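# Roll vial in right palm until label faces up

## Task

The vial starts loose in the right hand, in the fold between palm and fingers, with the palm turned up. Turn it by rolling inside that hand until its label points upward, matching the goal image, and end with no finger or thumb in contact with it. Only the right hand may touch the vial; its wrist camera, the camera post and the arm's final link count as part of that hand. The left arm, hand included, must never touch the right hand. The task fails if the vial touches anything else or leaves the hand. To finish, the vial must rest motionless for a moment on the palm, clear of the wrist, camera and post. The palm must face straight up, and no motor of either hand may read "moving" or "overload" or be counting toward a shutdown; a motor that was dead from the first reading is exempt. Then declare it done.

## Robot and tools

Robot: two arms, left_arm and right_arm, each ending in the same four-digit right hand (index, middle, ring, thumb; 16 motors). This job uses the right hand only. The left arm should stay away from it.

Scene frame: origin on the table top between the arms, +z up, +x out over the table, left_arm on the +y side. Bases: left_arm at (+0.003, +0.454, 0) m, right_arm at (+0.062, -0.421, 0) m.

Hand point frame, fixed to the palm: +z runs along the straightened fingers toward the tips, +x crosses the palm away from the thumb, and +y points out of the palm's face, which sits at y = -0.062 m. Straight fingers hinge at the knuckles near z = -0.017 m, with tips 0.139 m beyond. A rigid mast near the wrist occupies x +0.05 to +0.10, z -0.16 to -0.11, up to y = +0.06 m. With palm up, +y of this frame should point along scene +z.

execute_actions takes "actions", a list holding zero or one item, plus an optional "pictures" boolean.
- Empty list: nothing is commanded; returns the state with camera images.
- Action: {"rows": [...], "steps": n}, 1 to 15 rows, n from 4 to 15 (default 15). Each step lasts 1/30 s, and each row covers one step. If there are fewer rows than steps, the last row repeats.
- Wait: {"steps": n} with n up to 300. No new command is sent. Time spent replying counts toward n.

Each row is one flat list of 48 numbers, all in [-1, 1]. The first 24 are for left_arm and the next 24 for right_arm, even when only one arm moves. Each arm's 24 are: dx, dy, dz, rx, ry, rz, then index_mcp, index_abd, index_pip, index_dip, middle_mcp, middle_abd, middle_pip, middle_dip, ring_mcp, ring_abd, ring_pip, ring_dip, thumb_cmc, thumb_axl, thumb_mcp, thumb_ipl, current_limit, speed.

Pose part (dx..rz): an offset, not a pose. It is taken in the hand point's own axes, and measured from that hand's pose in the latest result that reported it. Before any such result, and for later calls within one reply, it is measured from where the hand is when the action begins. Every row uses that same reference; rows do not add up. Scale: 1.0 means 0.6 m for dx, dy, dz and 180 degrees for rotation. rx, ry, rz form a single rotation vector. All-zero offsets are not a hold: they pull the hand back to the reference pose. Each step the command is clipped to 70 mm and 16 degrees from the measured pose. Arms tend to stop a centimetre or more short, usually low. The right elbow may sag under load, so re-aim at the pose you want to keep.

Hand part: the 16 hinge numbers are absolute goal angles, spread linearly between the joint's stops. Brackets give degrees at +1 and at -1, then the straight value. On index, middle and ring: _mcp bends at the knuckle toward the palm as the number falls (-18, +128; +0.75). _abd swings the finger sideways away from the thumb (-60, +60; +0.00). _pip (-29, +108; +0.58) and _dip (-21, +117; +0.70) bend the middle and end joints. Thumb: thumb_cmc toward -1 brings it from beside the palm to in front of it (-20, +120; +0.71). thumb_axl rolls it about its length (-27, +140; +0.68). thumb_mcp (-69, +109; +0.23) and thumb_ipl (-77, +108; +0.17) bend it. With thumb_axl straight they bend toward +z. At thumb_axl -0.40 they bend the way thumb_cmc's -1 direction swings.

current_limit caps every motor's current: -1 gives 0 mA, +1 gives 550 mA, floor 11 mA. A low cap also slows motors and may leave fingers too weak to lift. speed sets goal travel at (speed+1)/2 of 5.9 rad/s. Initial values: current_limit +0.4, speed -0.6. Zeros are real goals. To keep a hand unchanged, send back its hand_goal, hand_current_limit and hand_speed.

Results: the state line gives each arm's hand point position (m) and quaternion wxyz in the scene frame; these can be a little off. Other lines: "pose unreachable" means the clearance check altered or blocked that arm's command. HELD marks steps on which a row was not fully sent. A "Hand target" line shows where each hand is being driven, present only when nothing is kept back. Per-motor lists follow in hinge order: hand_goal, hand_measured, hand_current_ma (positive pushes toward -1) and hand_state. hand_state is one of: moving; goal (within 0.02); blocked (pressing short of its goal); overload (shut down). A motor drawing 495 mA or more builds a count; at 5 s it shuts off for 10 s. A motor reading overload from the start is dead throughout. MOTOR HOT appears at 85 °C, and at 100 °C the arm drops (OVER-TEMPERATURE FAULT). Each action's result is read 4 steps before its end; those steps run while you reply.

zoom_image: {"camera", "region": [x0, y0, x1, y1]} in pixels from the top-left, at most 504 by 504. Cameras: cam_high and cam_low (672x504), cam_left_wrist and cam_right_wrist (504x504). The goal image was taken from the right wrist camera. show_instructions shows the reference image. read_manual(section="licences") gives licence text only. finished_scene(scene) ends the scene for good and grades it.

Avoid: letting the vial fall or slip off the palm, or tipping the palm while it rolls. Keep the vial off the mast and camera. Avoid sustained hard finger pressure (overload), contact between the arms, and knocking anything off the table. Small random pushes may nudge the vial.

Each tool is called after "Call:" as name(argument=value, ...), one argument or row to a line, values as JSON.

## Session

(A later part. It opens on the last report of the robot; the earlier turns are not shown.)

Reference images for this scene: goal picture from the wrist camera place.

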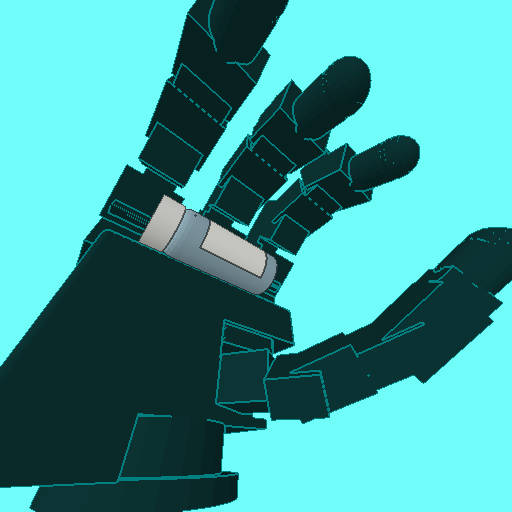

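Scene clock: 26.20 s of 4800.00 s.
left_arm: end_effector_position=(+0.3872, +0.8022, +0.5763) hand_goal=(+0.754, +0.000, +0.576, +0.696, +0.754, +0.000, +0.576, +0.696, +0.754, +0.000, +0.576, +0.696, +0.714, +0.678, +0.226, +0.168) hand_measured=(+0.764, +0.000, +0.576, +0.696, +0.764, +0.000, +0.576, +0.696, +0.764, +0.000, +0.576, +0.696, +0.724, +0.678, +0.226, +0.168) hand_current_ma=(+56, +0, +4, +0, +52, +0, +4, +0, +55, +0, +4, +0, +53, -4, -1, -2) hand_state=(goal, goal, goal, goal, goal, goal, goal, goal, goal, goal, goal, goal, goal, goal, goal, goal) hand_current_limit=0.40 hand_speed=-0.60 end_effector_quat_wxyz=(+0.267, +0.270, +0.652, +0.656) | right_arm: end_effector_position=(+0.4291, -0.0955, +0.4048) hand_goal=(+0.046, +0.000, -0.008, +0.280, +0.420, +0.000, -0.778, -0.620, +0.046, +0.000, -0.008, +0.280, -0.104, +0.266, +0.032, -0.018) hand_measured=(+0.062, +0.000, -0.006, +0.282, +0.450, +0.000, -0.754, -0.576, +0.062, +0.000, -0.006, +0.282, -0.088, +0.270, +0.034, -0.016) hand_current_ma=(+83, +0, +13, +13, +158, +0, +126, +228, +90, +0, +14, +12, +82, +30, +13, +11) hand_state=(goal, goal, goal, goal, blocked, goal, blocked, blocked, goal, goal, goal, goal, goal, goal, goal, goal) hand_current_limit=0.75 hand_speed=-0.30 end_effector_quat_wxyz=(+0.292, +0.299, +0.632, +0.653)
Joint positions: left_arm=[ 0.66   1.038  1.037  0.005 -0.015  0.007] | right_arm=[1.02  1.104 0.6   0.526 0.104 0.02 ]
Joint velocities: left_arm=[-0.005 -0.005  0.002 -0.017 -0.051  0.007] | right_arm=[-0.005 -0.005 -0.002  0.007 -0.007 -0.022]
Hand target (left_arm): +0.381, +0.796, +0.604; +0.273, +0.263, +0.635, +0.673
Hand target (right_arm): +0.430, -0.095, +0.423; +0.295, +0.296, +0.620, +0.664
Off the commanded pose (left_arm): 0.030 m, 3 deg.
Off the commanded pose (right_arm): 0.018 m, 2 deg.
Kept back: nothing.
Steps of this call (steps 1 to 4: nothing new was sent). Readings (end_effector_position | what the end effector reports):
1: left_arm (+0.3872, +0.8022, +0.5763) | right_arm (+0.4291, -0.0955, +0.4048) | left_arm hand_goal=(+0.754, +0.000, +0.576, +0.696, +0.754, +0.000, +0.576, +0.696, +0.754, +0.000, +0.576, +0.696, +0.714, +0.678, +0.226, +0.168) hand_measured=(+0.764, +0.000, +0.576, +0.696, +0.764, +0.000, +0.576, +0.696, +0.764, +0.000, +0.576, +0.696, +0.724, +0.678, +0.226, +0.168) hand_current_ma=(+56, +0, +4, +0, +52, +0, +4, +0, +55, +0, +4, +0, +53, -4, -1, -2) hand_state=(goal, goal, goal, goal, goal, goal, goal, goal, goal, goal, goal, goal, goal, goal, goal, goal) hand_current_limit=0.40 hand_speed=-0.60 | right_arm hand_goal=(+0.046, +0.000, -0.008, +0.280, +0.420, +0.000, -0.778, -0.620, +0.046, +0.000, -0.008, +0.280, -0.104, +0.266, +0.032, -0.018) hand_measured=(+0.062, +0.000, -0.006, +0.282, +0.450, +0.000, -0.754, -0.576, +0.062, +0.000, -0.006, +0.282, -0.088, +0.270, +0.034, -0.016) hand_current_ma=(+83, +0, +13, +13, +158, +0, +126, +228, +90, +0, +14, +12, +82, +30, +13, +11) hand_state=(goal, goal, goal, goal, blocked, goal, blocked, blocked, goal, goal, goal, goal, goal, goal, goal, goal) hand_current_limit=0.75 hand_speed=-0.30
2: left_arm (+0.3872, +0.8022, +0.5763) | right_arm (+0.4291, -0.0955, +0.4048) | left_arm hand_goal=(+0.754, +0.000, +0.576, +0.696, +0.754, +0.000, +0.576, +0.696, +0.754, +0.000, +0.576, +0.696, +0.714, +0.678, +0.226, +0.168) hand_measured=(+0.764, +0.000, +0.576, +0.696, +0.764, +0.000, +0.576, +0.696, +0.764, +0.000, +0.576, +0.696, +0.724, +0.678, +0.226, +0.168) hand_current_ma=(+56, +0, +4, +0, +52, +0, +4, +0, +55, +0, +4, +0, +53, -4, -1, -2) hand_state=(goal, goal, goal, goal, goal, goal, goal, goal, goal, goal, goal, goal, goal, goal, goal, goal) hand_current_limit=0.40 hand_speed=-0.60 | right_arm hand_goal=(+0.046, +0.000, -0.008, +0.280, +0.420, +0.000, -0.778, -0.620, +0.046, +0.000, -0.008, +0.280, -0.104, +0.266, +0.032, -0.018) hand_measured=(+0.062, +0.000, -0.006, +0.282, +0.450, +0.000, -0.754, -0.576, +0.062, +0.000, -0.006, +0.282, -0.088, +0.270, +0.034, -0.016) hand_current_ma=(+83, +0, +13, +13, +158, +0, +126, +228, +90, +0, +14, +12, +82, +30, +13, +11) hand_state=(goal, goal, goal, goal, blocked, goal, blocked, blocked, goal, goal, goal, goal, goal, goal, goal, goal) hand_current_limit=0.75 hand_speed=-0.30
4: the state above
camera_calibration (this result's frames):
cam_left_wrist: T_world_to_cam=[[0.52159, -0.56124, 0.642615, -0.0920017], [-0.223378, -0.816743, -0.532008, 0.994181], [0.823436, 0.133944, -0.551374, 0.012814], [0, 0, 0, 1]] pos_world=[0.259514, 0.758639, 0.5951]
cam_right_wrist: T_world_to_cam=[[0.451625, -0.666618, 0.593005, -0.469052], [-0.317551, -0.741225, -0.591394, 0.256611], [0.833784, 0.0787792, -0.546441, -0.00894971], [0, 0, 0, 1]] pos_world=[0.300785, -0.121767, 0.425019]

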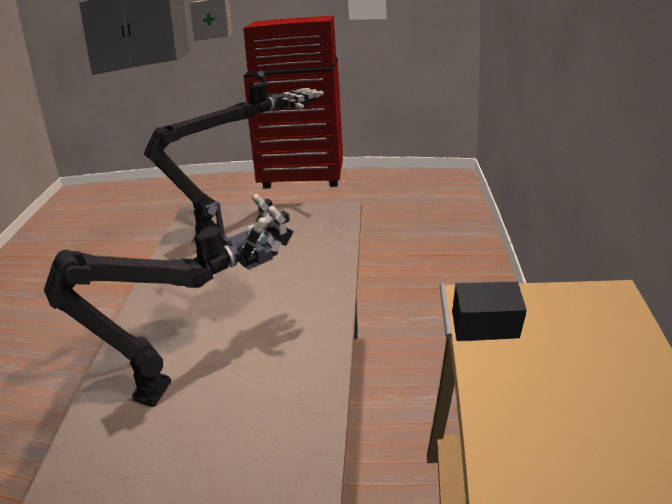

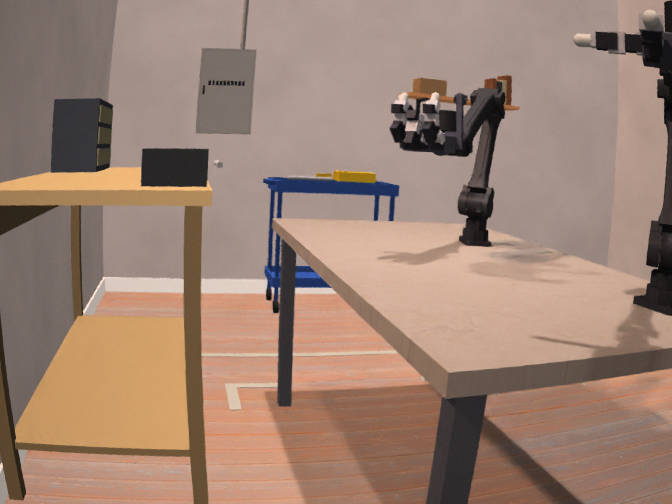

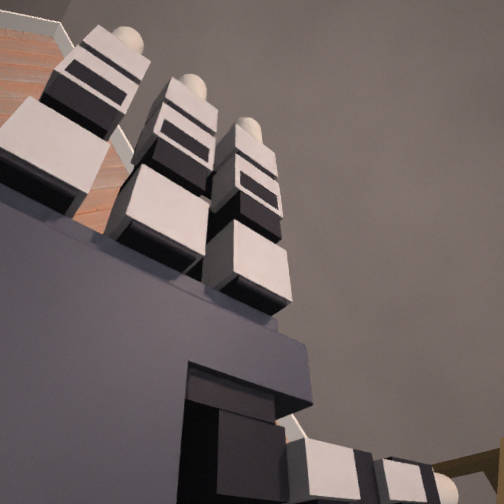

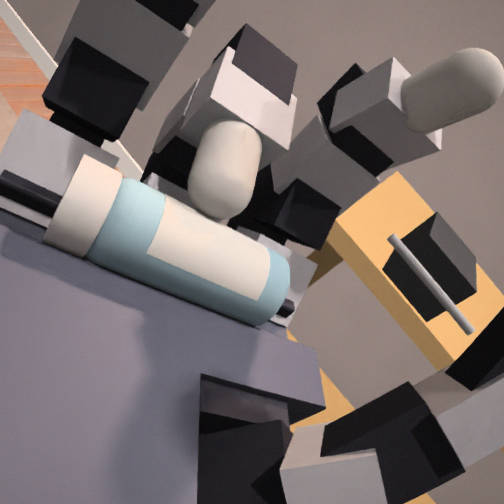

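Call:
execute_actions(
  actions=[
    {"rows":[[0,0.0478,-0.0121,-0.0166,0,0,0.754,0,0.576,0.696,0.754,0,0.576,0.696,0.754,0,0.576,0.696,0.714,0.678,0.226,0.168,0.4,-0.6,0.0015,0.0303,0.0035,-0.0107,0,0.001,0.046,0,-0.008,0.28,0.406,0,-0.759,-0.652,0.046,0,-0.008,0.28,-0.104,0.266,0.032,-0.018,0.75,-0.3],[0,0.0478,-0.0121,-0.0166,0,0,0.754,0,0.576,0.696,0.754,0,0.576,0.696,0.754,0,0.576,0.696,0.714,0.678,0.226,0.168,0.4,-0.6,0.0015,0.0303,0.0035,-0.0107,0,0.001,0.046,0,-0.008,0.28,0.391,0,-0.738,-0.685,0.046,0,-0.008,0.28,-0.104,0.266,0.032,-0.018,0.75,-0.3]],"steps":5},
  ],
)

Call:
execute_actions(
  actions=[
    {"steps":7},
  ],
  pictures=true,
)

Call:
zoom_image(
  camera="cam_right_wrist",
  region=[20,130,320,350],
)

Scene clock: 28.20 s of 4800.00 s.
left_arm: end_effector_position=(+0.3872, +0.8022, +0.5763) hand_goal=(+0.754, +0.000, +0.576, +0.696, +0.754, +0.000, +0.576, +0.696, +0.754, +0.000, +0.576, +0.696, +0.714, +0.678, +0.226, +0.168) hand_measured=(+0.764, +0.000, +0.576, +0.696, +0.764, +0.000, +0.576, +0.696, +0.764, +0.000, +0.576, +0.696, +0.724, +0.678, +0.226, +0.168) hand_current_ma=(+56, +0, +4, +0, +52, +0, +4, +0, +55, +0, +4, +0, +53, -4, -1, -2) hand_state=(goal, goal, goal, goal, goal, goal, goal, goal, goal, goal, goal, goal, goal, goal, goal, goal) hand_current_limit=0.40 hand_speed=-0.60 end_effector_quat_wxyz=(+0.267, +0.270, +0.652, +0.656) | right_arm: end_effector_position=(+0.4291, -0.0955, +0.4048) hand_goal=(+0.046, +0.000, -0.008, +0.280, +0.406, +0.000, -0.758, -0.652, +0.046, +0.000, -0.008, +0.280, -0.104, +0.266, +0.032, -0.018) hand_measured=(+0.062, +0.000, -0.006, +0.282, +0.450, +0.000, -0.754, -0.576, +0.062, +0.000, -0.006, +0.282, -0.088, +0.270, +0.034, -0.016) hand_current_ma=(+83, +0, +13, +13, +158, +0, +126, +228, +90, +0, +14, +12, +82, +30, +13, +11) hand_state=(goal, goal, goal, goal, moving, goal, moving, moving, goal, goal, goal, goal, goal, goal, goal, goal) hand_current_limit=0.75 hand_speed=-0.30 end_effector_quat_wxyz=(+0.292, +0.299, +0.632, +0.653)
Joint positions: left_arm=[ 0.66   1.038  1.037  0.005 -0.015  0.007] | right_arm=[1.02  1.104 0.6   0.526 0.104 0.02 ]
Joint velocities: left_arm=[-0.015 -0.005 -0.017 -0.002 -0.022  0.095] | right_arm=[ 0.005 -0.005 -0.017 -0.007  0.022 -0.066]
Steps of this call (steps 1 to 59: nothing new was sent; step 60: the first step of this action). Readings (end_effector_position | what the end effector reports):
60: the state above

Scene clock: 28.43 s of 4800.00 s.
left_arm: end_effector_position=(+0.3872, +0.8022, +0.5763) hand_goal=(+0.754, +0.000, +0.576, +0.696, +0.754, +0.000, +0.576, +0.696, +0.754, +0.000, +0.576, +0.696, +0.714, +0.678, +0.226, +0.168) hand_measured=(+0.764, +0.000, +0.576, +0.696, +0.764, +0.000, +0.576, +0.696, +0.764, +0.000, +0.576, +0.696, +0.724, +0.678, +0.226, +0.168) hand_current_ma=(+56, +0, +4, +0, +52, +0, +4, +0, +55, +0, +4, +0, +53, -4, -1, -2) hand_state=(goal, goal, goal, goal, goal, goal, goal, goal, goal, goal, goal, goal, goal, goal, goal, goal) hand_current_limit=0.40 hand_speed=-0.60 end_effector_quat_wxyz=(+0.267, +0.270, +0.652, +0.656) | right_arm: end_effector_position=(+0.4291, -0.0955, +0.4048) hand_goal=(+0.046, +0.000, -0.008, +0.280, +0.392, +0.000, -0.738, -0.684, +0.046, +0.000, -0.008, +0.280, -0.104, +0.266, +0.032, -0.018) hand_measured=(+0.062, +0.000, -0.006, +0.282, +0.420, +0.000, -0.714, -0.640, +0.062, +0.000, -0.006, +0.282, -0.088, +0.270, +0.034, -0.016) hand_current_ma=(+83, +0, +13, +13, +155, +0, +122, +222, +90, +0, +14, +12, +82, +30, +13, +11) hand_state=(goal, goal, goal, goal, blocked, goal, blocked, blocked, goal, goal, goal, goal, goal, goal, goal, goal) hand_current_limit=0.75 hand_speed=-0.30 end_effector_quat_wxyz=(+0.292, +0.299, +0.632, +0.653)
Joint positions: left_arm=[ 0.66   1.038  1.037  0.005 -0.015  0.007] | right_arm=[1.02  1.104 0.6   0.526 0.104 0.02 ]
Joint velocities: left_arm=[-0.005 -0.005 -0.007 -0.007  0.022 -0.066] | right_arm=[-0.015 -0.015 -0.007  0.007 -0.007 -0.007]
Hand target (left_arm): +0.381, +0.796, +0.604; +0.273, +0.263, +0.635, +0.673
Hand target (right_arm): +0.430, -0.095, +0.423; +0.295, +0.296, +0.620, +0.664
Off the commanded pose (left_arm): 0.030 m, 3 deg.
Off the commanded pose (right_arm): 0.018 m, 2 deg.
Kept back: nothing.
Steps of this call (steps 1 to 4: the last 4 steps of your previous action; steps 5 to 7: nothing new was sent). Readings (end_effector_position | what the end effector reports):
1: left_arm (+0.3872, +0.8022, +0.5763) | right_arm (+0.4291, -0.0955, +0.4048) | left_arm hand_goal=(+0.754, +0.000, +0.576, +0.696, +0.754, +0.000, +0.576, +0.696, +0.754, +0.000, +0.576, +0.696, +0.714, +0.678, +0.226, +0.168) hand_measured=(+0.764, +0.000, +0.576, +0.696, +0.764, +0.000, +0.576, +0.696, +0.764, +0.000, +0.576, +0.696, +0.724, +0.678, +0.226, +0.168) hand_current_ma=(+56, +0, +4, +0, +52, +0, +4, +0, +55, +0, +4, +0, +53, -4, -1, -2) hand_state=(goal, goal, goal, goal, goal, goal, goal, goal, goal, goal, goal, goal, goal, goal, goal, goal) hand_current_limit=0.40 hand_speed=-0.60 | right_arm hand_goal=(+0.046, +0.000, -0.008, +0.280, +0.392, +0.000, -0.738, -0.684, +0.046, +0.000, -0.008, +0.280, -0.104, +0.266, +0.032, -0.018) hand_measured=(+0.062, +0.000, -0.006, +0.282, +0.448, +0.000, -0.752, -0.578, +0.062, +0.000, -0.006, +0.282, -0.088, +0.270, +0.034, -0.016) hand_current_ma=(+83, +0, +13, +13, +195, +0, +78, +310, +90, +0, +14, +12, +82, +30, +13, +11) hand_state=(goal, goal, goal, goal, moving, goal, moving, moving, goal, goal, goal, goal, goal, goal, goal, goal) hand_current_limit=0.75 hand_speed=-0.30
2: left_arm (+0.3872, +0.8022, +0.5763) | right_arm (+0.4291, -0.0955, +0.4048) | left_arm hand_goal=(+0.754, +0.000, +0.576, +0.696, +0.754, +0.000, +0.576, +0.696, +0.754, +0.000, +0.576, +0.696, +0.714, +0.678, +0.226, +0.168) hand_measured=(+0.764, +0.000, +0.576, +0.696, +0.764, +0.000, +0.576, +0.696, +0.764, +0.000, +0.576, +0.696, +0.724, +0.678, +0.226, +0.168) hand_current_ma=(+56, +0, +4, +0, +52, +0, +4, +0, +55, +0, +4, +0, +53, -4, -1, -2) hand_state=(goal, goal, goal, goal, goal, goal, goal, goal, goal, goal, goal, goal, goal, goal, goal, goal) hand_current_limit=0.40 hand_speed=-0.60 | right_arm hand_goal=(+0.046, +0.000, -0.008, +0.280, +0.392, +0.000, -0.738, -0.684, +0.046, +0.000, -0.008, +0.280, -0.104, +0.266, +0.032, -0.018) hand_measured=(+0.062, +0.000, -0.006, +0.282, +0.440, +0.000, -0.740, -0.596, +0.062, +0.000, -0.006, +0.282, -0.088, +0.270, +0.034, -0.016) hand_current_ma=(+83, +0, +13, +13, +186, +0, +86, +249, +90, +0, +14, +12, +82, +30, +13, +11) hand_state=(goal, goal, goal, goal, moving, goal, moving, moving, goal, goal, goal, goal, goal, goal, goal, goal) hand_current_limit=0.75 hand_speed=-0.30
4: left_arm (+0.3872, +0.8022, +0.5763) | right_arm (+0.4291, -0.0955, +0.4048) | left_arm hand_goal=(+0.754, +0.000, +0.576, +0.696, +0.754, +0.000, +0.576, +0.696, +0.754, +0.000, +0.576, +0.696, +0.714, +0.678, +0.226, +0.168) hand_measured=(+0.764, +0.000, +0.576, +0.696, +0.764, +0.000, +0.576, +0.696, +0.764, +0.000, +0.576, +0.696, +0.724, +0.678, +0.226, +0.168) hand_current_ma=(+56, +0, +4, +0, +52, +0, +4, +0, +55, +0, +4, +0, +53, -4, -1, -2) hand_state=(goal, goal, goal, goal, goal, goal, goal, goal, goal, goal, goal, goal, goal, goal, goal, goal) hand_current_limit=0.40 hand_speed=-0.60 | right_arm hand_goal=(+0.046, +0.000, -0.008, +0.280, +0.392, +0.000, -0.738, -0.684, +0.046, +0.000, -0.008, +0.280, -0.104, +0.266, +0.032, -0.018) hand_measured=(+0.062, +0.000, -0.006, +0.282, +0.424, +0.000, -0.718, -0.634, +0.062, +0.000, -0.006, +0.282, -0.088, +0.270, +0.034, -0.016) hand_current_ma=(+83, +0, +13, +13, +154, +0, +130, +203, +90, +0, +14, +12, +82, +30, +13, +11) hand_state=(goal, goal, goal, goal, moving, goal, moving, moving, goal, goal, goal, goal, goal, goal, goal, goal) hand_current_limit=0.75 hand_speed=-0.30
7: the state above
camera_calibration (this result's frames):
cam_left_wrist: T_world_to_cam=[[0.52159, -0.56124, 0.642615, -0.0920017], [-0.223378, -0.816743, -0.532008, 0.994181], [0.823436, 0.133944, -0.551374, 0.012814], [0, 0, 0, 1]] pos_world=[0.259514, 0.758639, 0.5951]
cam_right_wrist: T_world_to_cam=[[0.451625, -0.666618, 0.593005, -0.469052], [-0.317551, -0.741225, -0.591394, 0.256611], [0.833784, 0.0787792, -0.546441, -0.00894971], [0, 0, 0, 1]] pos_world=[0.300785, -0.121767, 0.425019]

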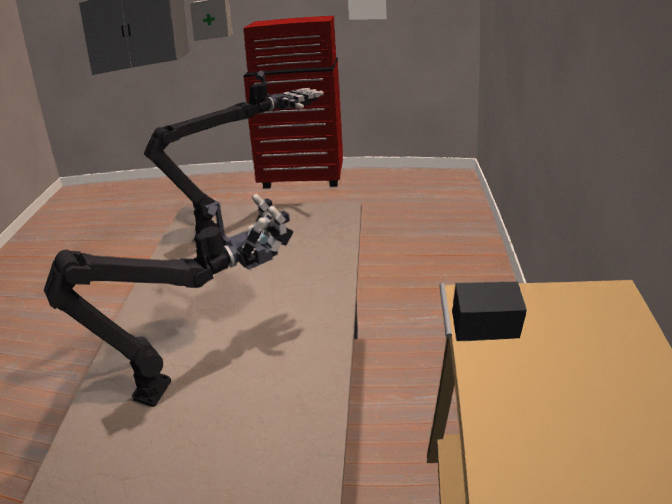

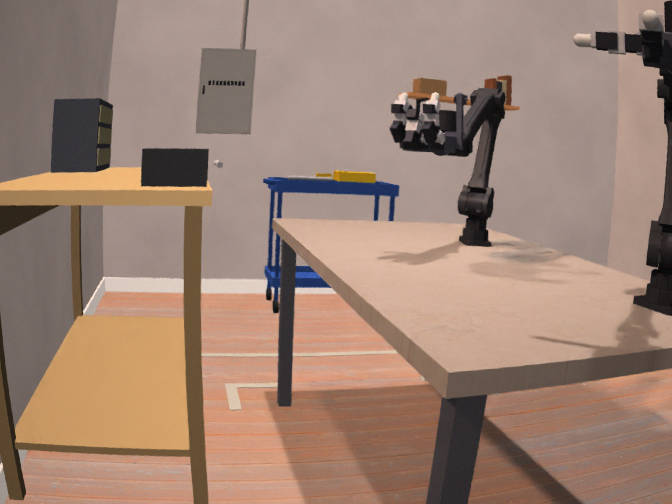

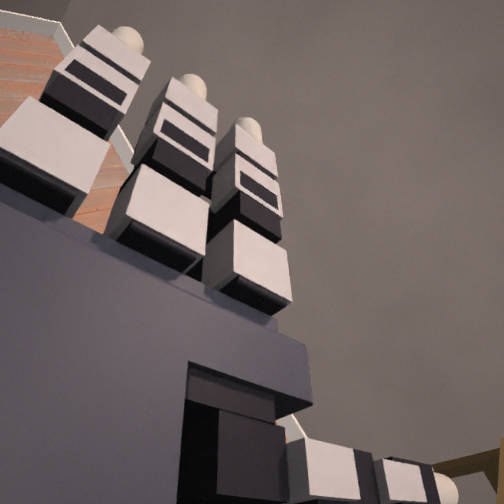

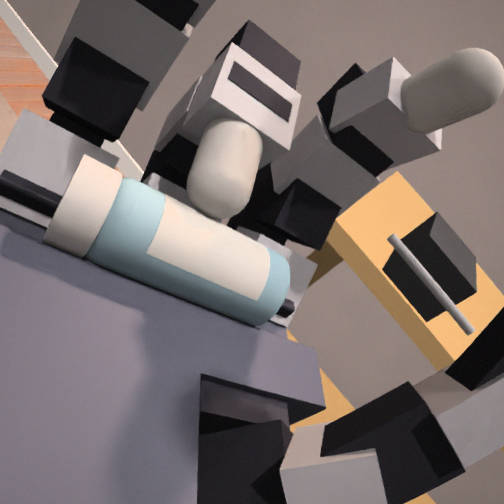

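Region (20, 130, 320, 350) of cam_right_wrist's 504x504 image, scaled by 1.680, with more detail than that image has; it fills the top 370 rows of this view, and the rest is white.

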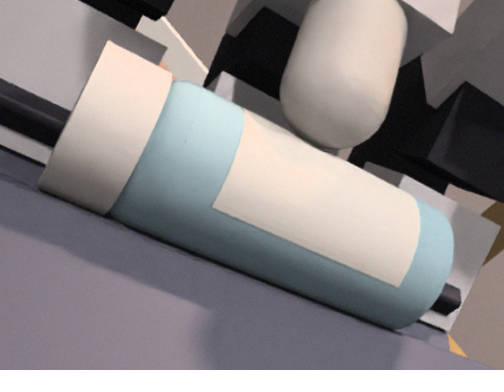

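Call:
execute_actions(
  actions=[
    {"rows":[[0,0.0478,-0.0121,-0.0166,0,0,0.754,0,0.576,0.696,0.754,0,0.576,0.696,0.754,0,0.576,0.696,0.714,0.678,0.226,0.168,0.4,-0.6,0.0015,0.0303,0.0035,-0.0107,0,0.001,0.046,0,-0.008,0.28,0.42,0,-0.55,-0.62,0.046,0,-0.008,0.28,-0.104,0.266,0.032,-0.018,0.75,-0.4],[0,0.0478,-0.0121,-0.0166,0,0,0.754,0,0.576,0.696,0.754,0,0.576,0.696,0.754,0,0.576,0.696,0.714,0.678,0.226,0.168,0.4,-0.6,0.0015,0.0303,0.0035,-0.0107,0,0.001,0.046,0,-0.008,0.28,0.42,0,-0.55,-0.59,0.046,0,-0.008,0.28,-0.104,0.266,0.032,-0.018,0.75,-0.4],[0,0.0478,-0.0121,-0.0166,0,0,0.754,0,0.576,0.696,0.754,0,0.576,0.696,0.754,0,0.576,0.696,0.714,0.678,0.226,0.168,0.4,-0.6,0.0015,0.0303,0.0035,-0.0107,0,0.001,0.046,0,-0.008,0.28,0.13,0,-0.54,-0.59,0.046,0,-0.008,0.28,-0.104,0.266,0.032,-0.018,0.75,-0.4],[0,0.0478,-0.0121,-0.0166,0,0,0.754,0,0.576,0.696,0.754,0,0.576,0.696,0.754,0,0.576,0.696,0.714,0.678,0.226,0.168,0.4,-0.6,0.0015,0.0303,0.0035,-0.0107,0,0.001,0.046,0,-0.008,0.28,0.13,0,-0.54,-0.59,0.046,0,-0.008,0.28,-0.104,0.266,0.032,-0.018,0.75,-0.4],[0,0.0478,-0.0121,-0.0166,0,0,0.754,0,0.576,0.696,0.754,0,0.576,0.696,0.754,0,0.576,0.696,0.714,0.678,0.226,0.168,0.4,-0.6,0.0015,0.0303,0.0035,-0.0107,0,0.001,0.046,0,-0.008,0.28,0.13,0,-0.54,-0.59,0.046,0,-0.008,0.28,-0.104,0.266,0.032,-0.018,0.75,-0.4],[0,0.0478,-0.0121,-0.0166,0,0,0.754,0,0.576,0.696,0.754,0,0.576,0.696,0.754,0,0.576,0.696,0.714,0.678,0.226,0.168,0.4,-0.6,0.0015,0.0303,0.0035,-0.0107,0,0.001,0.046,0,-0.008,0.28,0.13,0,-0.54,-0.59,0.046,0,-0.008,0.28,-0.104,0.266,0.032,-0.018,0.75,-0.4],[0,0.0478,-0.0121,-0.0166,0,0,0.754,0,0.576,0.696,0.754,0,0.576,0.696,0.754,0,0.576,0.696,0.714,0.678,0.226,0.168,0.4,-0.6,0.0015,0.0303,0.0035,-0.0107,0,0.001,0.046,0,-0.008,0.28,0.13,0,-0.54,-0.59,0.046,0,-0.008,0.28,-0.104,0.266,0.032,-0.018,0.75,-0.4],[0,0.0478,-0.0121,-0.0166,0,0,0.754,0,0.576,0.696,0.754,0,0.576,0.696,0.754,0,0.576,0.696,0.714,0.678,0.226,0.168,0.4,-0.6,0.0015,0.0303,0.0035,-0.0107,0,0.001,0.046,0,-0.008,0.28,0.13,0,-0.54,-0.59,0.046,0,-0.008,0.28,-0.104,0.266,0.032,-0.018,0.75,-0.4],[0,0.0478,-0.0121,-0.0166,0,0,0.754,0,0.576,0.696,0.754,0,0.576,0.696,0.754,0,0.576,0.696,0.714,0.678,0.226,0.168,0.4,-0.6,0.0015,0.0303,0.0035,-0.0107,0,0.001,0.046,0,-0.008,0.28,0.13,0,-0.54,-0.59,0.046,0,-0.008,0.28,-0.104,0.266,0.032,-0.018,0.75,-0.4],[0,0.0478,-0.0121,-0.0166,0,0,0.754,0,0.576,0.696,0.754,0,0.576,0.696,0.754,0,0.576,0.696,0.714,0.678,0.226,0.168,0.4,-0.6,0.0015,0.0303,0.0035,-0.0107,0,0.001,0.046,0,-0.008,0.28,0.13,0,-0.645,-0.595,0.046,0,-0.008,0.28,-0.104,0.266,0.032,-0.018,0.75,-0.45]],"steps":14},
  ],
)

Call:
execute_actions(
  actions=[
    {"rows":[[0,0.0478,-0.0121,-0.0166,0,0,0.754,0,0.576,0.696,0.754,0,0.576,0.696,0.754,0,0.576,0.696,0.714,0.678,0.226,0.168,0.4,-0.6,0.0015,0.0303,0.0035,-0.0107,0,0.001,0.046,0,-0.008,0.28,0.13,0,-0.625,-0.635,0.046,0,-0.008,0.28,-0.104,0.266,0.032,-0.018,0.75,-0.3],[0,0.0478,-0.0121,-0.0166,0,0,0.754,0,0.576,0.696,0.754,0,0.576,0.696,0.754,0,0.576,0.696,0.714,0.678,0.226,0.168,0.4,-0.6,0.0015,0.0303,0.0035,-0.0107,0,0.001,0.046,0,-0.008,0.28,0.13,0,-0.605,-0.67,0.046,0,-0.008,0.28,-0.104,0.266,0.032,-0.018,0.75,-0.3],[0,0.0478,-0.0121,-0.0166,0,0,0.754,0,0.576,0.696,0.754,0,0.576,0.696,0.754,0,0.576,0.696,0.714,0.678,0.226,0.168,0.4,-0.6,0.0015,0.0303,0.0035,-0.0107,0,0.001,0.046,0,-0.008,0.28,0.13,0,-0.59,-0.70,0.046,0,-0.008,0.28,-0.104,0.266,0.032,-0.018,0.75,-0.3]],"steps":7},
  ],
)

Call:
execute_actions(
  actions=[
    {"steps":6},
  ],
  pictures=true,
)

Call:
zoom_image(
  camera="cam_right_wrist",
  region=[20,130,320,350],
)

Scene clock: 36.00 s of 4800.00 s.
left_arm: end_effector_position=(+0.3872, +0.8022, +0.5763) hand_goal=(+0.754, +0.000, +0.576, +0.696, +0.754, +0.000, +0.576, +0.696, +0.754, +0.000, +0.576, +0.696, +0.714, +0.678, +0.226, +0.168) hand_measured=(+0.764, +0.000, +0.576, +0.696, +0.764, +0.000, +0.576, +0.696, +0.764, +0.000, +0.576, +0.696, +0.724, +0.678, +0.226, +0.168) hand_current_ma=(+56, +0, +4, +0, +52, +0, +4, +0, +55, +0, +4, +0, +53, -4, -1, -2) hand_state=(goal, goal, goal, goal, goal, goal, goal, goal, goal, goal, goal, goal, goal, goal, goal, goal) hand_current_limit=0.40 hand_speed=-0.60 end_effector_quat_wxyz=(+0.267, +0.270, +0.652, +0.656) | right_arm: end_effector_position=(+0.4291, -0.0955, +0.4048) hand_goal=(+0.046, +0.000, -0.008, +0.280, +0.130, +0.000, -0.644, -0.594, +0.046, +0.000, -0.008, +0.280, -0.104, +0.266, +0.032, -0.018) hand_measured=(+0.062, +0.000, -0.006, +0.282, +0.224, +0.000, -0.546, -0.594, +0.062, +0.000, -0.006, +0.282, -0.088, +0.270, +0.034, -0.016) hand_current_ma=(+83, +0, +13, +13, +133, +0, -27, -18, +90, +0, +14, +12, +82, +30, +13, +11) hand_state=(goal, goal, goal, goal, moving, goal, moving, moving, goal, goal, goal, goal, goal, goal, goal, goal) hand_current_limit=0.75 hand_speed=-0.45 end_effector_quat_wxyz=(+0.292, +0.299, +0.632, +0.653)
Joint positions: left_arm=[ 0.66   1.038  1.037  0.005 -0.015  0.007] | right_arm=[1.02  1.104 0.6   0.526 0.104 0.02 ]
Joint velocities: left_arm=[-0.005  0.005 -0.027  0.002 -0.007 -0.037] | right_arm=[-0.015 -0.005 -0.017 -0.012 -0.022 -0.066]
Steps of this call (steps 1 to 90: nothing new was sent; then 4.23 s passed at rest; steps 91 to 100: the first 10 steps of this action). Readings (end_effector_position | what the end effector reports):
91: left_arm (+0.3872, +0.8022, +0.5763) | right_arm (+0.4291, -0.0955, +0.4048) | left_arm hand_goal=(+0.754, +0.000, +0.576, +0.696, +0.754, +0.000, +0.576, +0.696, +0.754, +0.000, +0.576, +0.696, +0.714, +0.678, +0.226, +0.168) hand_measured=(+0.764, +0.000, +0.576, +0.696, +0.764, +0.000, +0.576, +0.696, +0.764, +0.000, +0.576, +0.696, +0.724, +0.678, +0.226, +0.168) hand_current_ma=(+56, +0, +4, +0, +52, +0, +4, +0, +55, +0, +4, +0, +53, -4, -1, -2) hand_state=(goal, goal, goal, goal, goal, goal, goal, goal, goal, goal, goal, goal, goal, goal, goal, goal) hand_current_limit=0.40 hand_speed=-0.60 | right_arm hand_goal=(+0.046, +0.000, -0.008, +0.280, +0.420, +0.000, -0.550, -0.620, +0.046, +0.000, -0.008, +0.280, -0.104, +0.266, +0.032, -0.018) hand_measured=(+0.062, +0.000, -0.006, +0.282, +0.420, +0.000, -0.714, -0.640, +0.062, +0.000, -0.006, +0.282, -0.088, +0.270, +0.034, -0.016) hand_current_ma=(+83, +0, +13, +13, +155, +0, +122, +222, +90, +0, +14, +12, +82, +30, +13, +11) hand_state=(goal, goal, goal, goal, moving, goal, moving, moving, goal, goal, goal, goal, goal, goal, goal, goal) hand_current_limit=0.75 hand_speed=-0.40
92: left_arm (+0.3872, +0.8022, +0.5763) | right_arm (+0.4291, -0.0955, +0.4048) | left_arm hand_goal=(+0.754, +0.000, +0.576, +0.696, +0.754, +0.000, +0.576, +0.696, +0.754, +0.000, +0.576, +0.696, +0.714, +0.678, +0.226, +0.168) hand_measured=(+0.764, +0.000, +0.576, +0.696, +0.764, +0.000, +0.576, +0.696, +0.764, +0.000, +0.576, +0.696, +0.724, +0.678, +0.226, +0.168) hand_current_ma=(+56, +0, +4, +0, +52, +0, +4, +0, +55, +0, +4, +0, +53, -4, -1, -2) hand_state=(goal, goal, goal, goal, goal, goal, goal, goal, goal, goal, goal, goal, goal, goal, goal, goal) hand_current_limit=0.40 hand_speed=-0.60 | right_arm hand_goal=(+0.046, +0.000, -0.008, +0.280, +0.420, +0.000, -0.550, -0.590, +0.046, +0.000, -0.008, +0.280, -0.104, +0.266, +0.032, -0.018) hand_measured=(+0.062, +0.000, -0.006, +0.282, +0.422, +0.000, -0.710, -0.640, +0.062, +0.000, -0.006, +0.282, -0.088, +0.270, +0.034, -0.016) hand_current_ma=(+83, +0, +13, +13, +15, +0, -26, -4, +90, +0, +14, +12, +82, +30, +13, +11) hand_state=(goal, goal, goal, goal, moving, goal, moving, moving, goal, goal, goal, goal, goal, goal, goal, goal) hand_current_limit=0.75 hand_speed=-0.40
94: left_arm (+0.3872, +0.8022, +0.5763) | right_arm (+0.4291, -0.0955, +0.4048) | left_arm hand_goal=(+0.754, +0.000, +0.576, +0.696, +0.754, +0.000, +0.576, +0.696, +0.754, +0.000, +0.576, +0.696, +0.714, +0.678, +0.226, +0.168) hand_measured=(+0.764, +0.000, +0.576, +0.696, +0.764, +0.000, +0.576, +0.696, +0.764, +0.000, +0.576, +0.696, +0.724, +0.678, +0.226, +0.168) hand_current_ma=(+56, +0, +4, +0, +52, +0, +4, +0, +55, +0, +4, +0, +53, -4, -1, -2) hand_state=(goal, goal, goal, goal, goal, goal, goal, goal, goal, goal, goal, goal, goal, goal, goal, goal) hand_current_limit=0.40 hand_speed=-0.60 | right_arm hand_goal=(+0.046, +0.000, -0.008, +0.280, +0.130, +0.000, -0.540, -0.590, +0.046, +0.000, -0.008, +0.280, -0.104, +0.266, +0.032, -0.018) hand_measured=(+0.062, +0.000, -0.006, +0.282, +0.426, +0.000, -0.656, -0.606, +0.062, +0.000, -0.006, +0.282, -0.088, +0.270, +0.034, -0.016) hand_current_ma=(+83, +0, +13, +13, +212, +0, -91, +22, +90, +0, +14, +12, +82, +30, +13, +11) hand_state=(goal, goal, goal, goal, moving, goal, moving, moving, goal, goal, goal, goal, goal, goal, goal, goal) hand_current_limit=0.75 hand_speed=-0.40
98: left_arm (+0.3872, +0.8022, +0.5763) | right_arm (+0.4291, -0.0955, +0.4048) | left_arm hand_goal=(+0.754, +0.000, +0.576, +0.696, +0.754, +0.000, +0.576, +0.696, +0.754, +0.000, +0.576, +0.696, +0.714, +0.678, +0.226, +0.168) hand_measured=(+0.764, +0.000, +0.576, +0.696, +0.764, +0.000, +0.576, +0.696, +0.764, +0.000, +0.576, +0.696, +0.724, +0.678, +0.226, +0.168) hand_current_ma=(+56, +0, +4, +0, +52, +0, +4, +0, +55, +0, +4, +0, +53, -4, -1, -2) hand_state=(goal, goal, goal, goal, goal, goal, goal, goal, goal, goal, goal, goal, goal, goal, goal, goal) hand_current_limit=0.40 hand_speed=-0.60 | right_arm hand_goal=(+0.046, +0.000, -0.008, +0.280, +0.130, +0.000, -0.540, -0.590, +0.046, +0.000, -0.008, +0.280, -0.104, +0.266, +0.032, -0.018) hand_measured=(+0.062, +0.000, -0.006, +0.282, +0.298, +0.000, -0.546, -0.594, +0.062, +0.000, -0.006, +0.282, -0.088, +0.270, +0.034, -0.016) hand_current_ma=(+83, +0, +13, +13, +135, +0, -18, -18, +90, +0, +14, +12, +82, +30, +13, +11) hand_state=(goal, goal, goal, goal, moving, goal, moving, goal, goal, goal, goal, goal, goal, goal, goal, goal) hand_current_limit=0.75 hand_speed=-0.40
100: the state above

Scene clock: 36.23 s of 4800.00 s.
left_arm: end_effector_position=(+0.3872, +0.8022, +0.5763) hand_goal=(+0.754, +0.000, +0.576, +0.696, +0.754, +0.000, +0.576, +0.696, +0.754, +0.000, +0.576, +0.696, +0.714, +0.678, +0.226, +0.168) hand_measured=(+0.764, +0.000, +0.576, +0.696, +0.764, +0.000, +0.576, +0.696, +0.764, +0.000, +0.576, +0.696, +0.724, +0.678, +0.226, +0.168) hand_current_ma=(+56, +0, +4, +0, +52, +0, +4, +0, +55, +0, +4, +0, +53, -4, -1, -2) hand_state=(goal, goal, goal, goal, goal, goal, goal, goal, goal, goal, goal, goal, goal, goal, goal, goal) hand_current_limit=0.40 hand_speed=-0.60 end_effector_quat_wxyz=(+0.267, +0.270, +0.652, +0.656) | right_arm: end_effector_position=(+0.4291, -0.0955, +0.4048) hand_goal=(+0.046, +0.000, -0.008, +0.280, +0.130, +0.000, -0.590, -0.700, +0.046, +0.000, -0.008, +0.280, -0.104, +0.266, +0.032, -0.018) hand_measured=(+0.062, +0.000, -0.006, +0.282, +0.148, +0.000, -0.600, -0.600, +0.062, +0.000, -0.006, +0.282, -0.088, +0.270, +0.034, -0.016) hand_current_ma=(+82, +0, +13, +13, +100, +0, +80, +283, +90, +0, +14, +12, +82, +30, +13, +11) hand_state=(goal, goal, goal, goal, goal, goal, moving, moving, goal, goal, goal, goal, goal, goal, goal, goal) hand_current_limit=0.75 hand_speed=-0.30 end_effector_quat_wxyz=(+0.292, +0.299, +0.632, +0.653)
Joint positions: left_arm=[ 0.66   1.038  1.037  0.005 -0.015  0.007] | right_arm=[1.02  1.104 0.6   0.526 0.104 0.02 ]
Joint velocities: left_arm=[-0.005  0.005 -0.007  0.007  0.051  0.066] | right_arm=[-0.015  0.015 -0.017  0.027  0.007 -0.081]
Off your previous action's commanded pose (left_arm): 0.030 m, 3 deg at its last step (step 4 of this call).
Off your previous action's commanded pose (right_arm): 0.018 m, 2 deg at its last step (step 4 of this call).
Steps of this call (steps 1 to 4: the last 4 steps of your previous action; steps 5 to 7: the first 3 steps of this action, its rows measured from where the robot was after step 4). Readings (end_effector_position | what the end effector reports):
4: left_arm (+0.3872, +0.8022, +0.5763) | right_arm (+0.4291, -0.0955, +0.4048) | left_arm hand_goal=(+0.754, +0.000, +0.576, +0.696, +0.754, +0.000, +0.576, +0.696, +0.754, +0.000, +0.576, +0.696, +0.714, +0.678, +0.226, +0.168) hand_measured=(+0.764, +0.000, +0.576, +0.696, +0.764, +0.000, +0.576, +0.696, +0.764, +0.000, +0.576, +0.696, +0.724, +0.678, +0.226, +0.168) hand_current_ma=(+56, +0, +4, +0, +52, +0, +4, +0, +55, +0, +4, +0, +53, -4, -1, -2) hand_state=(goal, goal, goal, goal, goal, goal, goal, goal, goal, goal, goal, goal, goal, goal, goal, goal) hand_current_limit=0.40 hand_speed=-0.60 | right_arm hand_goal=(+0.046, +0.000, -0.008, +0.280, +0.130, +0.000, -0.644, -0.594, +0.046, +0.000, -0.008, +0.280, -0.104, +0.266, +0.032, -0.018) hand_measured=(+0.062, +0.000, -0.006, +0.282, +0.148, +0.000, -0.606, -0.590, +0.062, +0.000, -0.006, +0.282, -0.088, +0.270, +0.034, -0.016) hand_current_ma=(+82, +0, +13, +13, +104, +0, +195, +25, +90, +0, +14, +12, +82, +30, +13, +11) hand_state=(goal, goal, goal, goal, goal, goal, moving, moving, goal, goal, goal, goal, goal, goal, goal, goal) hand_current_limit=0.75 hand_speed=-0.45
5: left_arm (+0.3872, +0.8022, +0.5763) | right_arm (+0.4291, -0.0955, +0.4048) | left_arm hand_goal=(+0.754, +0.000, +0.576, +0.696, +0.754, +0.000, +0.576, +0.696, +0.754, +0.000, +0.576, +0.696, +0.714, +0.678, +0.226, +0.168) hand_measured=(+0.764, +0.000, +0.576, +0.696, +0.764, +0.000, +0.576, +0.696, +0.764, +0.000, +0.576, +0.696, +0.724, +0.678, +0.226, +0.168) hand_current_ma=(+56, +0, +4, +0, +52, +0, +4, +0, +55, +0, +4, +0, +53, -4, -1, -2) hand_state=(goal, goal, goal, goal, goal, goal, goal, goal, goal, goal, goal, goal, goal, goal, goal, goal) hand_current_limit=0.40 hand_speed=-0.60 | right_arm hand_goal=(+0.046, +0.000, -0.008, +0.280, +0.130, +0.000, -0.624, -0.634, +0.046, +0.000, -0.008, +0.280, -0.104, +0.266, +0.032, -0.018) hand_measured=(+0.062, +0.000, -0.006, +0.282, +0.148, +0.000, -0.606, -0.590, +0.062, +0.000, -0.006, +0.282, -0.088, +0.270, +0.034, -0.016) hand_current_ma=(+82, +0, +13, +13, +102, +0, +193, +22, +90, +0, +14, +12, +82, +30, +13, +11) hand_state=(goal, goal, goal, goal, goal, goal, moving, moving, goal, goal, goal, goal, goal, goal, goal, goal) hand_current_limit=0.75 hand_speed=-0.30
6: left_arm (+0.3872, +0.8022, +0.5763) | right_arm (+0.4291, -0.0955, +0.4048) | left_arm hand_goal=(+0.754, +0.000, +0.576, +0.696, +0.754, +0.000, +0.576, +0.696, +0.754, +0.000, +0.576, +0.696, +0.714, +0.678, +0.226, +0.168) hand_measured=(+0.764, +0.000, +0.576, +0.696, +0.764, +0.000, +0.576, +0.696, +0.764, +0.000, +0.576, +0.696, +0.724, +0.678, +0.226, +0.168) hand_current_ma=(+56, +0, +4, +0, +52, +0, +4, +0, +55, +0, +4, +0, +53, -4, -1, -2) hand_state=(goal, goal, goal, goal, goal, goal, goal, goal, goal, goal, goal, goal, goal, goal, goal, goal) hand_current_limit=0.40 hand_speed=-0.60 | right_arm hand_goal=(+0.046, +0.000, -0.008, +0.280, +0.130, +0.000, -0.604, -0.670, +0.046, +0.000, -0.008, +0.280, -0.104, +0.266, +0.032, -0.018) hand_measured=(+0.062, +0.000, -0.006, +0.282, +0.148, +0.000, -0.606, -0.592, +0.062, +0.000, -0.006, +0.282, -0.088, +0.270, +0.034, -0.016) hand_current_ma=(+82, +0, +13, +13, +101, +0, +95, +174, +90, +0, +14, +12, +82, +30, +13, +11) hand_state=(goal, goal, goal, goal, goal, goal, moving, moving, goal, goal, goal, goal, goal, goal, goal, goal) hand_current_limit=0.75 hand_speed=-0.30
7: the state above

Scene clock: 36.43 s of 4800.00 s.
left_arm: end_effector_position=(+0.3872, +0.8022, +0.5763) hand_goal=(+0.754, +0.000, +0.576, +0.696, +0.754, +0.000, +0.576, +0.696, +0.754, +0.000, +0.576, +0.696, +0.714, +0.678, +0.226, +0.168) hand_measured=(+0.764, +0.000, +0.576, +0.696, +0.764, +0.000, +0.576, +0.696, +0.764, +0.000, +0.576, +0.696, +0.724, +0.678, +0.226, +0.168) hand_current_ma=(+56, +0, +4, +0, +52, +0, +4, +0, +55, +0, +4, +0, +53, -4, -1, -2) hand_state=(goal, goal, goal, goal, goal, goal, goal, goal, goal, goal, goal, goal, goal, goal, goal, goal) hand_current_limit=0.40 hand_speed=-0.60 end_effector_quat_wxyz=(+0.267, +0.270, +0.652, +0.656) | right_arm: end_effector_position=(+0.4291, -0.0955, +0.4048) hand_goal=(+0.046, +0.000, -0.008, +0.280, +0.130, +0.000, -0.590, -0.700, +0.046, +0.000, -0.008, +0.280, -0.104, +0.266, +0.032, -0.018) hand_measured=(+0.062, +0.000, -0.006, +0.282, +0.148, +0.000, -0.564, -0.648, +0.062, +0.000, -0.006, +0.282, -0.088, +0.270, +0.034, -0.016) hand_current_ma=(+82, +0, +13, +13, +101, +0, +129, +265, +90, +0, +14, +12, +82, +30, +13, +11) hand_state=(goal, goal, goal, goal, goal, goal, blocked, blocked, goal, goal, goal, goal, goal, goal, goal, goal) hand_current_limit=0.75 hand_speed=-0.30 end_effector_quat_wxyz=(+0.292, +0.299, +0.632, +0.653)
Joint positions: left_arm=[ 0.66   1.038  1.037  0.005 -0.015  0.007] | right_arm=[1.02  1.104 0.6   0.526 0.104 0.02 ]
Joint velocities: left_arm=[-0.005 -0.005  0.017  0.002  0.007  0.037] | right_arm=[-0.005 -0.024 -0.022  0.002  0.037  0.022]
Hand target (left_arm): +0.381, +0.796, +0.604; +0.273, +0.263, +0.635, +0.673
Hand target (right_arm): +0.430, -0.095, +0.423; +0.295, +0.296, +0.620, +0.664
Off the commanded pose (left_arm): 0.030 m, 3 deg.
Off the commanded pose (right_arm): 0.018 m, 2 deg.
Kept back: nothing.
Steps of this call (steps 1 to 4: the last 4 steps of your previous action; steps 5 to 6: nothing new was sent). Readings (end_effector_position | what the end effector reports):
1: left_arm (+0.3872, +0.8022, +0.5763) | right_arm (+0.4291, -0.0955, +0.4048) | left_arm hand_goal=(+0.754, +0.000, +0.576, +0.696, +0.754, +0.000, +0.576, +0.696, +0.754, +0.000, +0.576, +0.696, +0.714, +0.678, +0.226, +0.168) hand_measured=(+0.764, +0.000, +0.576, +0.696, +0.764, +0.000, +0.576, +0.696, +0.764, +0.000, +0.576, +0.696, +0.724, +0.678, +0.226, +0.168) hand_current_ma=(+56, +0, +4, +0, +52, +0, +4, +0, +55, +0, +4, +0, +53, -4, -1, -2) hand_state=(goal, goal, goal, goal, goal, goal, goal, goal, goal, goal, goal, goal, goal, goal, goal, goal) hand_current_limit=0.40 hand_speed=-0.60 | right_arm hand_goal=(+0.046, +0.000, -0.008, +0.280, +0.130, +0.000, -0.590, -0.700, +0.046, +0.000, -0.008, +0.280, -0.104, +0.266, +0.032, -0.018) hand_measured=(+0.062, +0.000, -0.006, +0.282, +0.148, +0.000, -0.586, -0.620, +0.062, +0.000, -0.006, +0.282, -0.088, +0.270, +0.034, -0.016) hand_current_ma=(+82, +0, +13, +13, +101, +0, +106, +293, +90, +0, +14, +12, +82, +30, +13, +11) hand_state=(goal, goal, goal, goal, goal, goal, moving, moving, goal, goal, goal, goal, goal, goal, goal, goal) hand_current_limit=0.75 hand_speed=-0.30
2: left_arm (+0.3872, +0.8022, +0.5763) | right_arm (+0.4291, -0.0955, +0.4048) | left_arm hand_goal=(+0.754, +0.000, +0.576, +0.696, +0.754, +0.000, +0.576, +0.696, +0.754, +0.000, +0.576, +0.696, +0.714, +0.678, +0.226, +0.168) hand_measured=(+0.764, +0.000, +0.576, +0.696, +0.764, +0.000, +0.576, +0.696, +0.764, +0.000, +0.576, +0.696, +0.724, +0.678, +0.226, +0.168) hand_current_ma=(+56, +0, +4, +0, +52, +0, +4, +0, +55, +0, +4, +0, +53, -4, -1, -2) hand_state=(goal, goal, goal, goal, goal, goal, goal, goal, goal, goal, goal, goal, goal, goal, goal, goal) hand_current_limit=0.40 hand_speed=-0.60 | right_arm hand_goal=(+0.046, +0.000, -0.008, +0.280, +0.130, +0.000, -0.590, -0.700, +0.046, +0.000, -0.008, +0.280, -0.104, +0.266, +0.032, -0.018) hand_measured=(+0.062, +0.000, -0.006, +0.282, +0.148, +0.000, -0.572, -0.638, +0.062, +0.000, -0.006, +0.282, -0.088, +0.270, +0.034, -0.016) hand_current_ma=(+82, +0, +13, +13, +101, +0, +153, +245, +90, +0, +14, +12, +82, +30, +13, +11) hand_state=(goal, goal, goal, goal, goal, goal, moving, moving, goal, goal, goal, goal, goal, goal, goal, goal) hand_current_limit=0.75 hand_speed=-0.30
4: left_arm (+0.3872, +0.8022, +0.5763) | right_arm (+0.4291, -0.0955, +0.4048) | left_arm hand_goal=(+0.754, +0.000, +0.576, +0.696, +0.754, +0.000, +0.576, +0.696, +0.754, +0.000, +0.576, +0.696, +0.714, +0.678, +0.226, +0.168) hand_measured=(+0.764, +0.000, +0.576, +0.696, +0.764, +0.000, +0.576, +0.696, +0.764, +0.000, +0.576, +0.696, +0.724, +0.678, +0.226, +0.168) hand_current_ma=(+56, +0, +4, +0, +52, +0, +4, +0, +55, +0, +4, +0, +53, -4, -1, -2) hand_state=(goal, goal, goal, goal, goal, goal, goal, goal, goal, goal, goal, goal, goal, goal, goal, goal) hand_current_limit=0.40 hand_speed=-0.60 | right_arm hand_goal=(+0.046, +0.000, -0.008, +0.280, +0.130, +0.000, -0.590, -0.700, +0.046, +0.000, -0.008, +0.280, -0.104, +0.266, +0.032, -0.018) hand_measured=(+0.062, +0.000, -0.006, +0.282, +0.148, +0.000, -0.566, -0.648, +0.062, +0.000, -0.006, +0.282, -0.088, +0.270, +0.034, -0.016) hand_current_ma=(+82, +0, +13, +13, +101, +0, +132, +263, +90, +0, +14, +12, +82, +30, +13, +11) hand_state=(goal, goal, goal, goal, goal, goal, moving, moving, goal, goal, goal, goal, goal, goal, goal, goal) hand_current_limit=0.75 hand_speed=-0.30
6: the state above
camera_calibration (this result's frames):
cam_left_wrist: T_world_to_cam=[[0.52159, -0.56124, 0.642615, -0.0920017], [-0.223378, -0.816743, -0.532008, 0.994181], [0.823436, 0.133944, -0.551374, 0.012814], [0, 0, 0, 1]] pos_world=[0.259514, 0.758639, 0.5951]
cam_right_wrist: T_world_to_cam=[[0.451625, -0.666618, 0.593005, -0.469052], [-0.317551, -0.741225, -0.591394, 0.256611], [0.833784, 0.0787792, -0.546441, -0.00894971], [0, 0, 0, 1]] pos_world=[0.300785, -0.121767, 0.425019]

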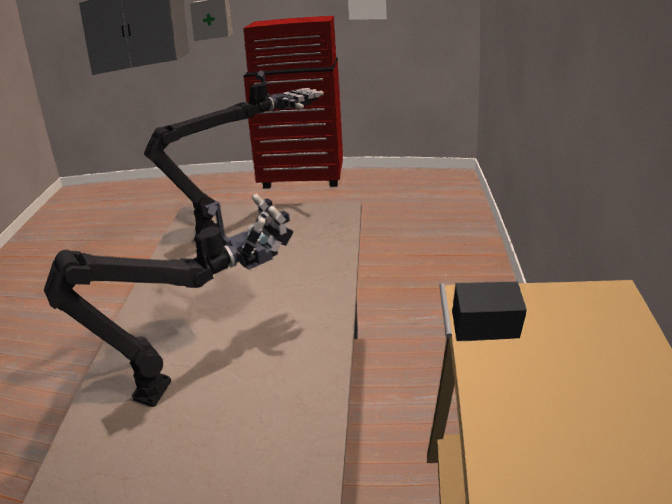

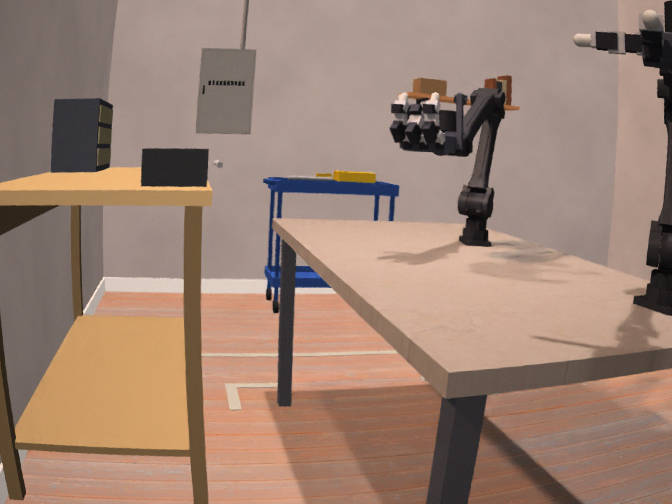

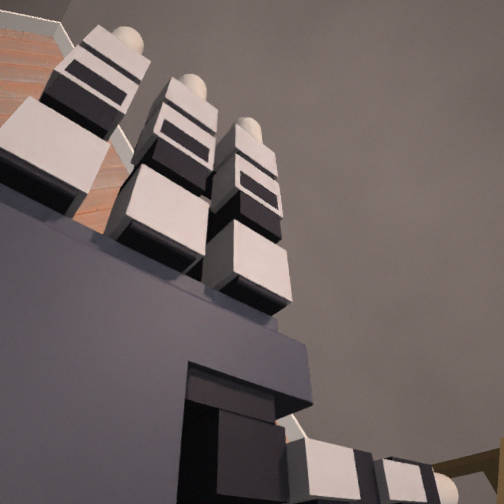

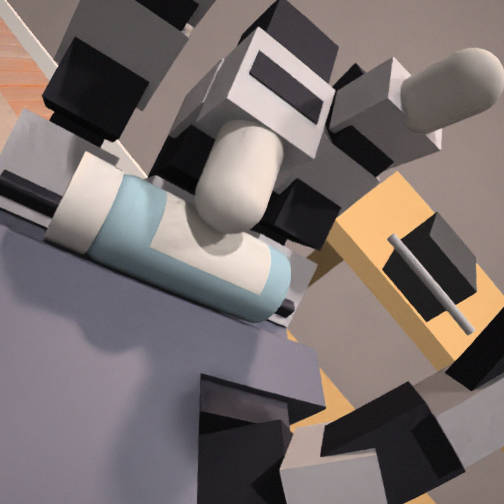

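Region (20, 130, 320, 350) of cam_right_wrist's 504x504 image, scaled by 1.680, with more detail than that image has; it fills the top 370 rows of this view, and the rest is white.

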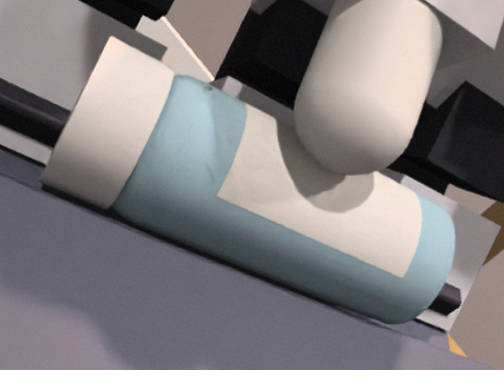

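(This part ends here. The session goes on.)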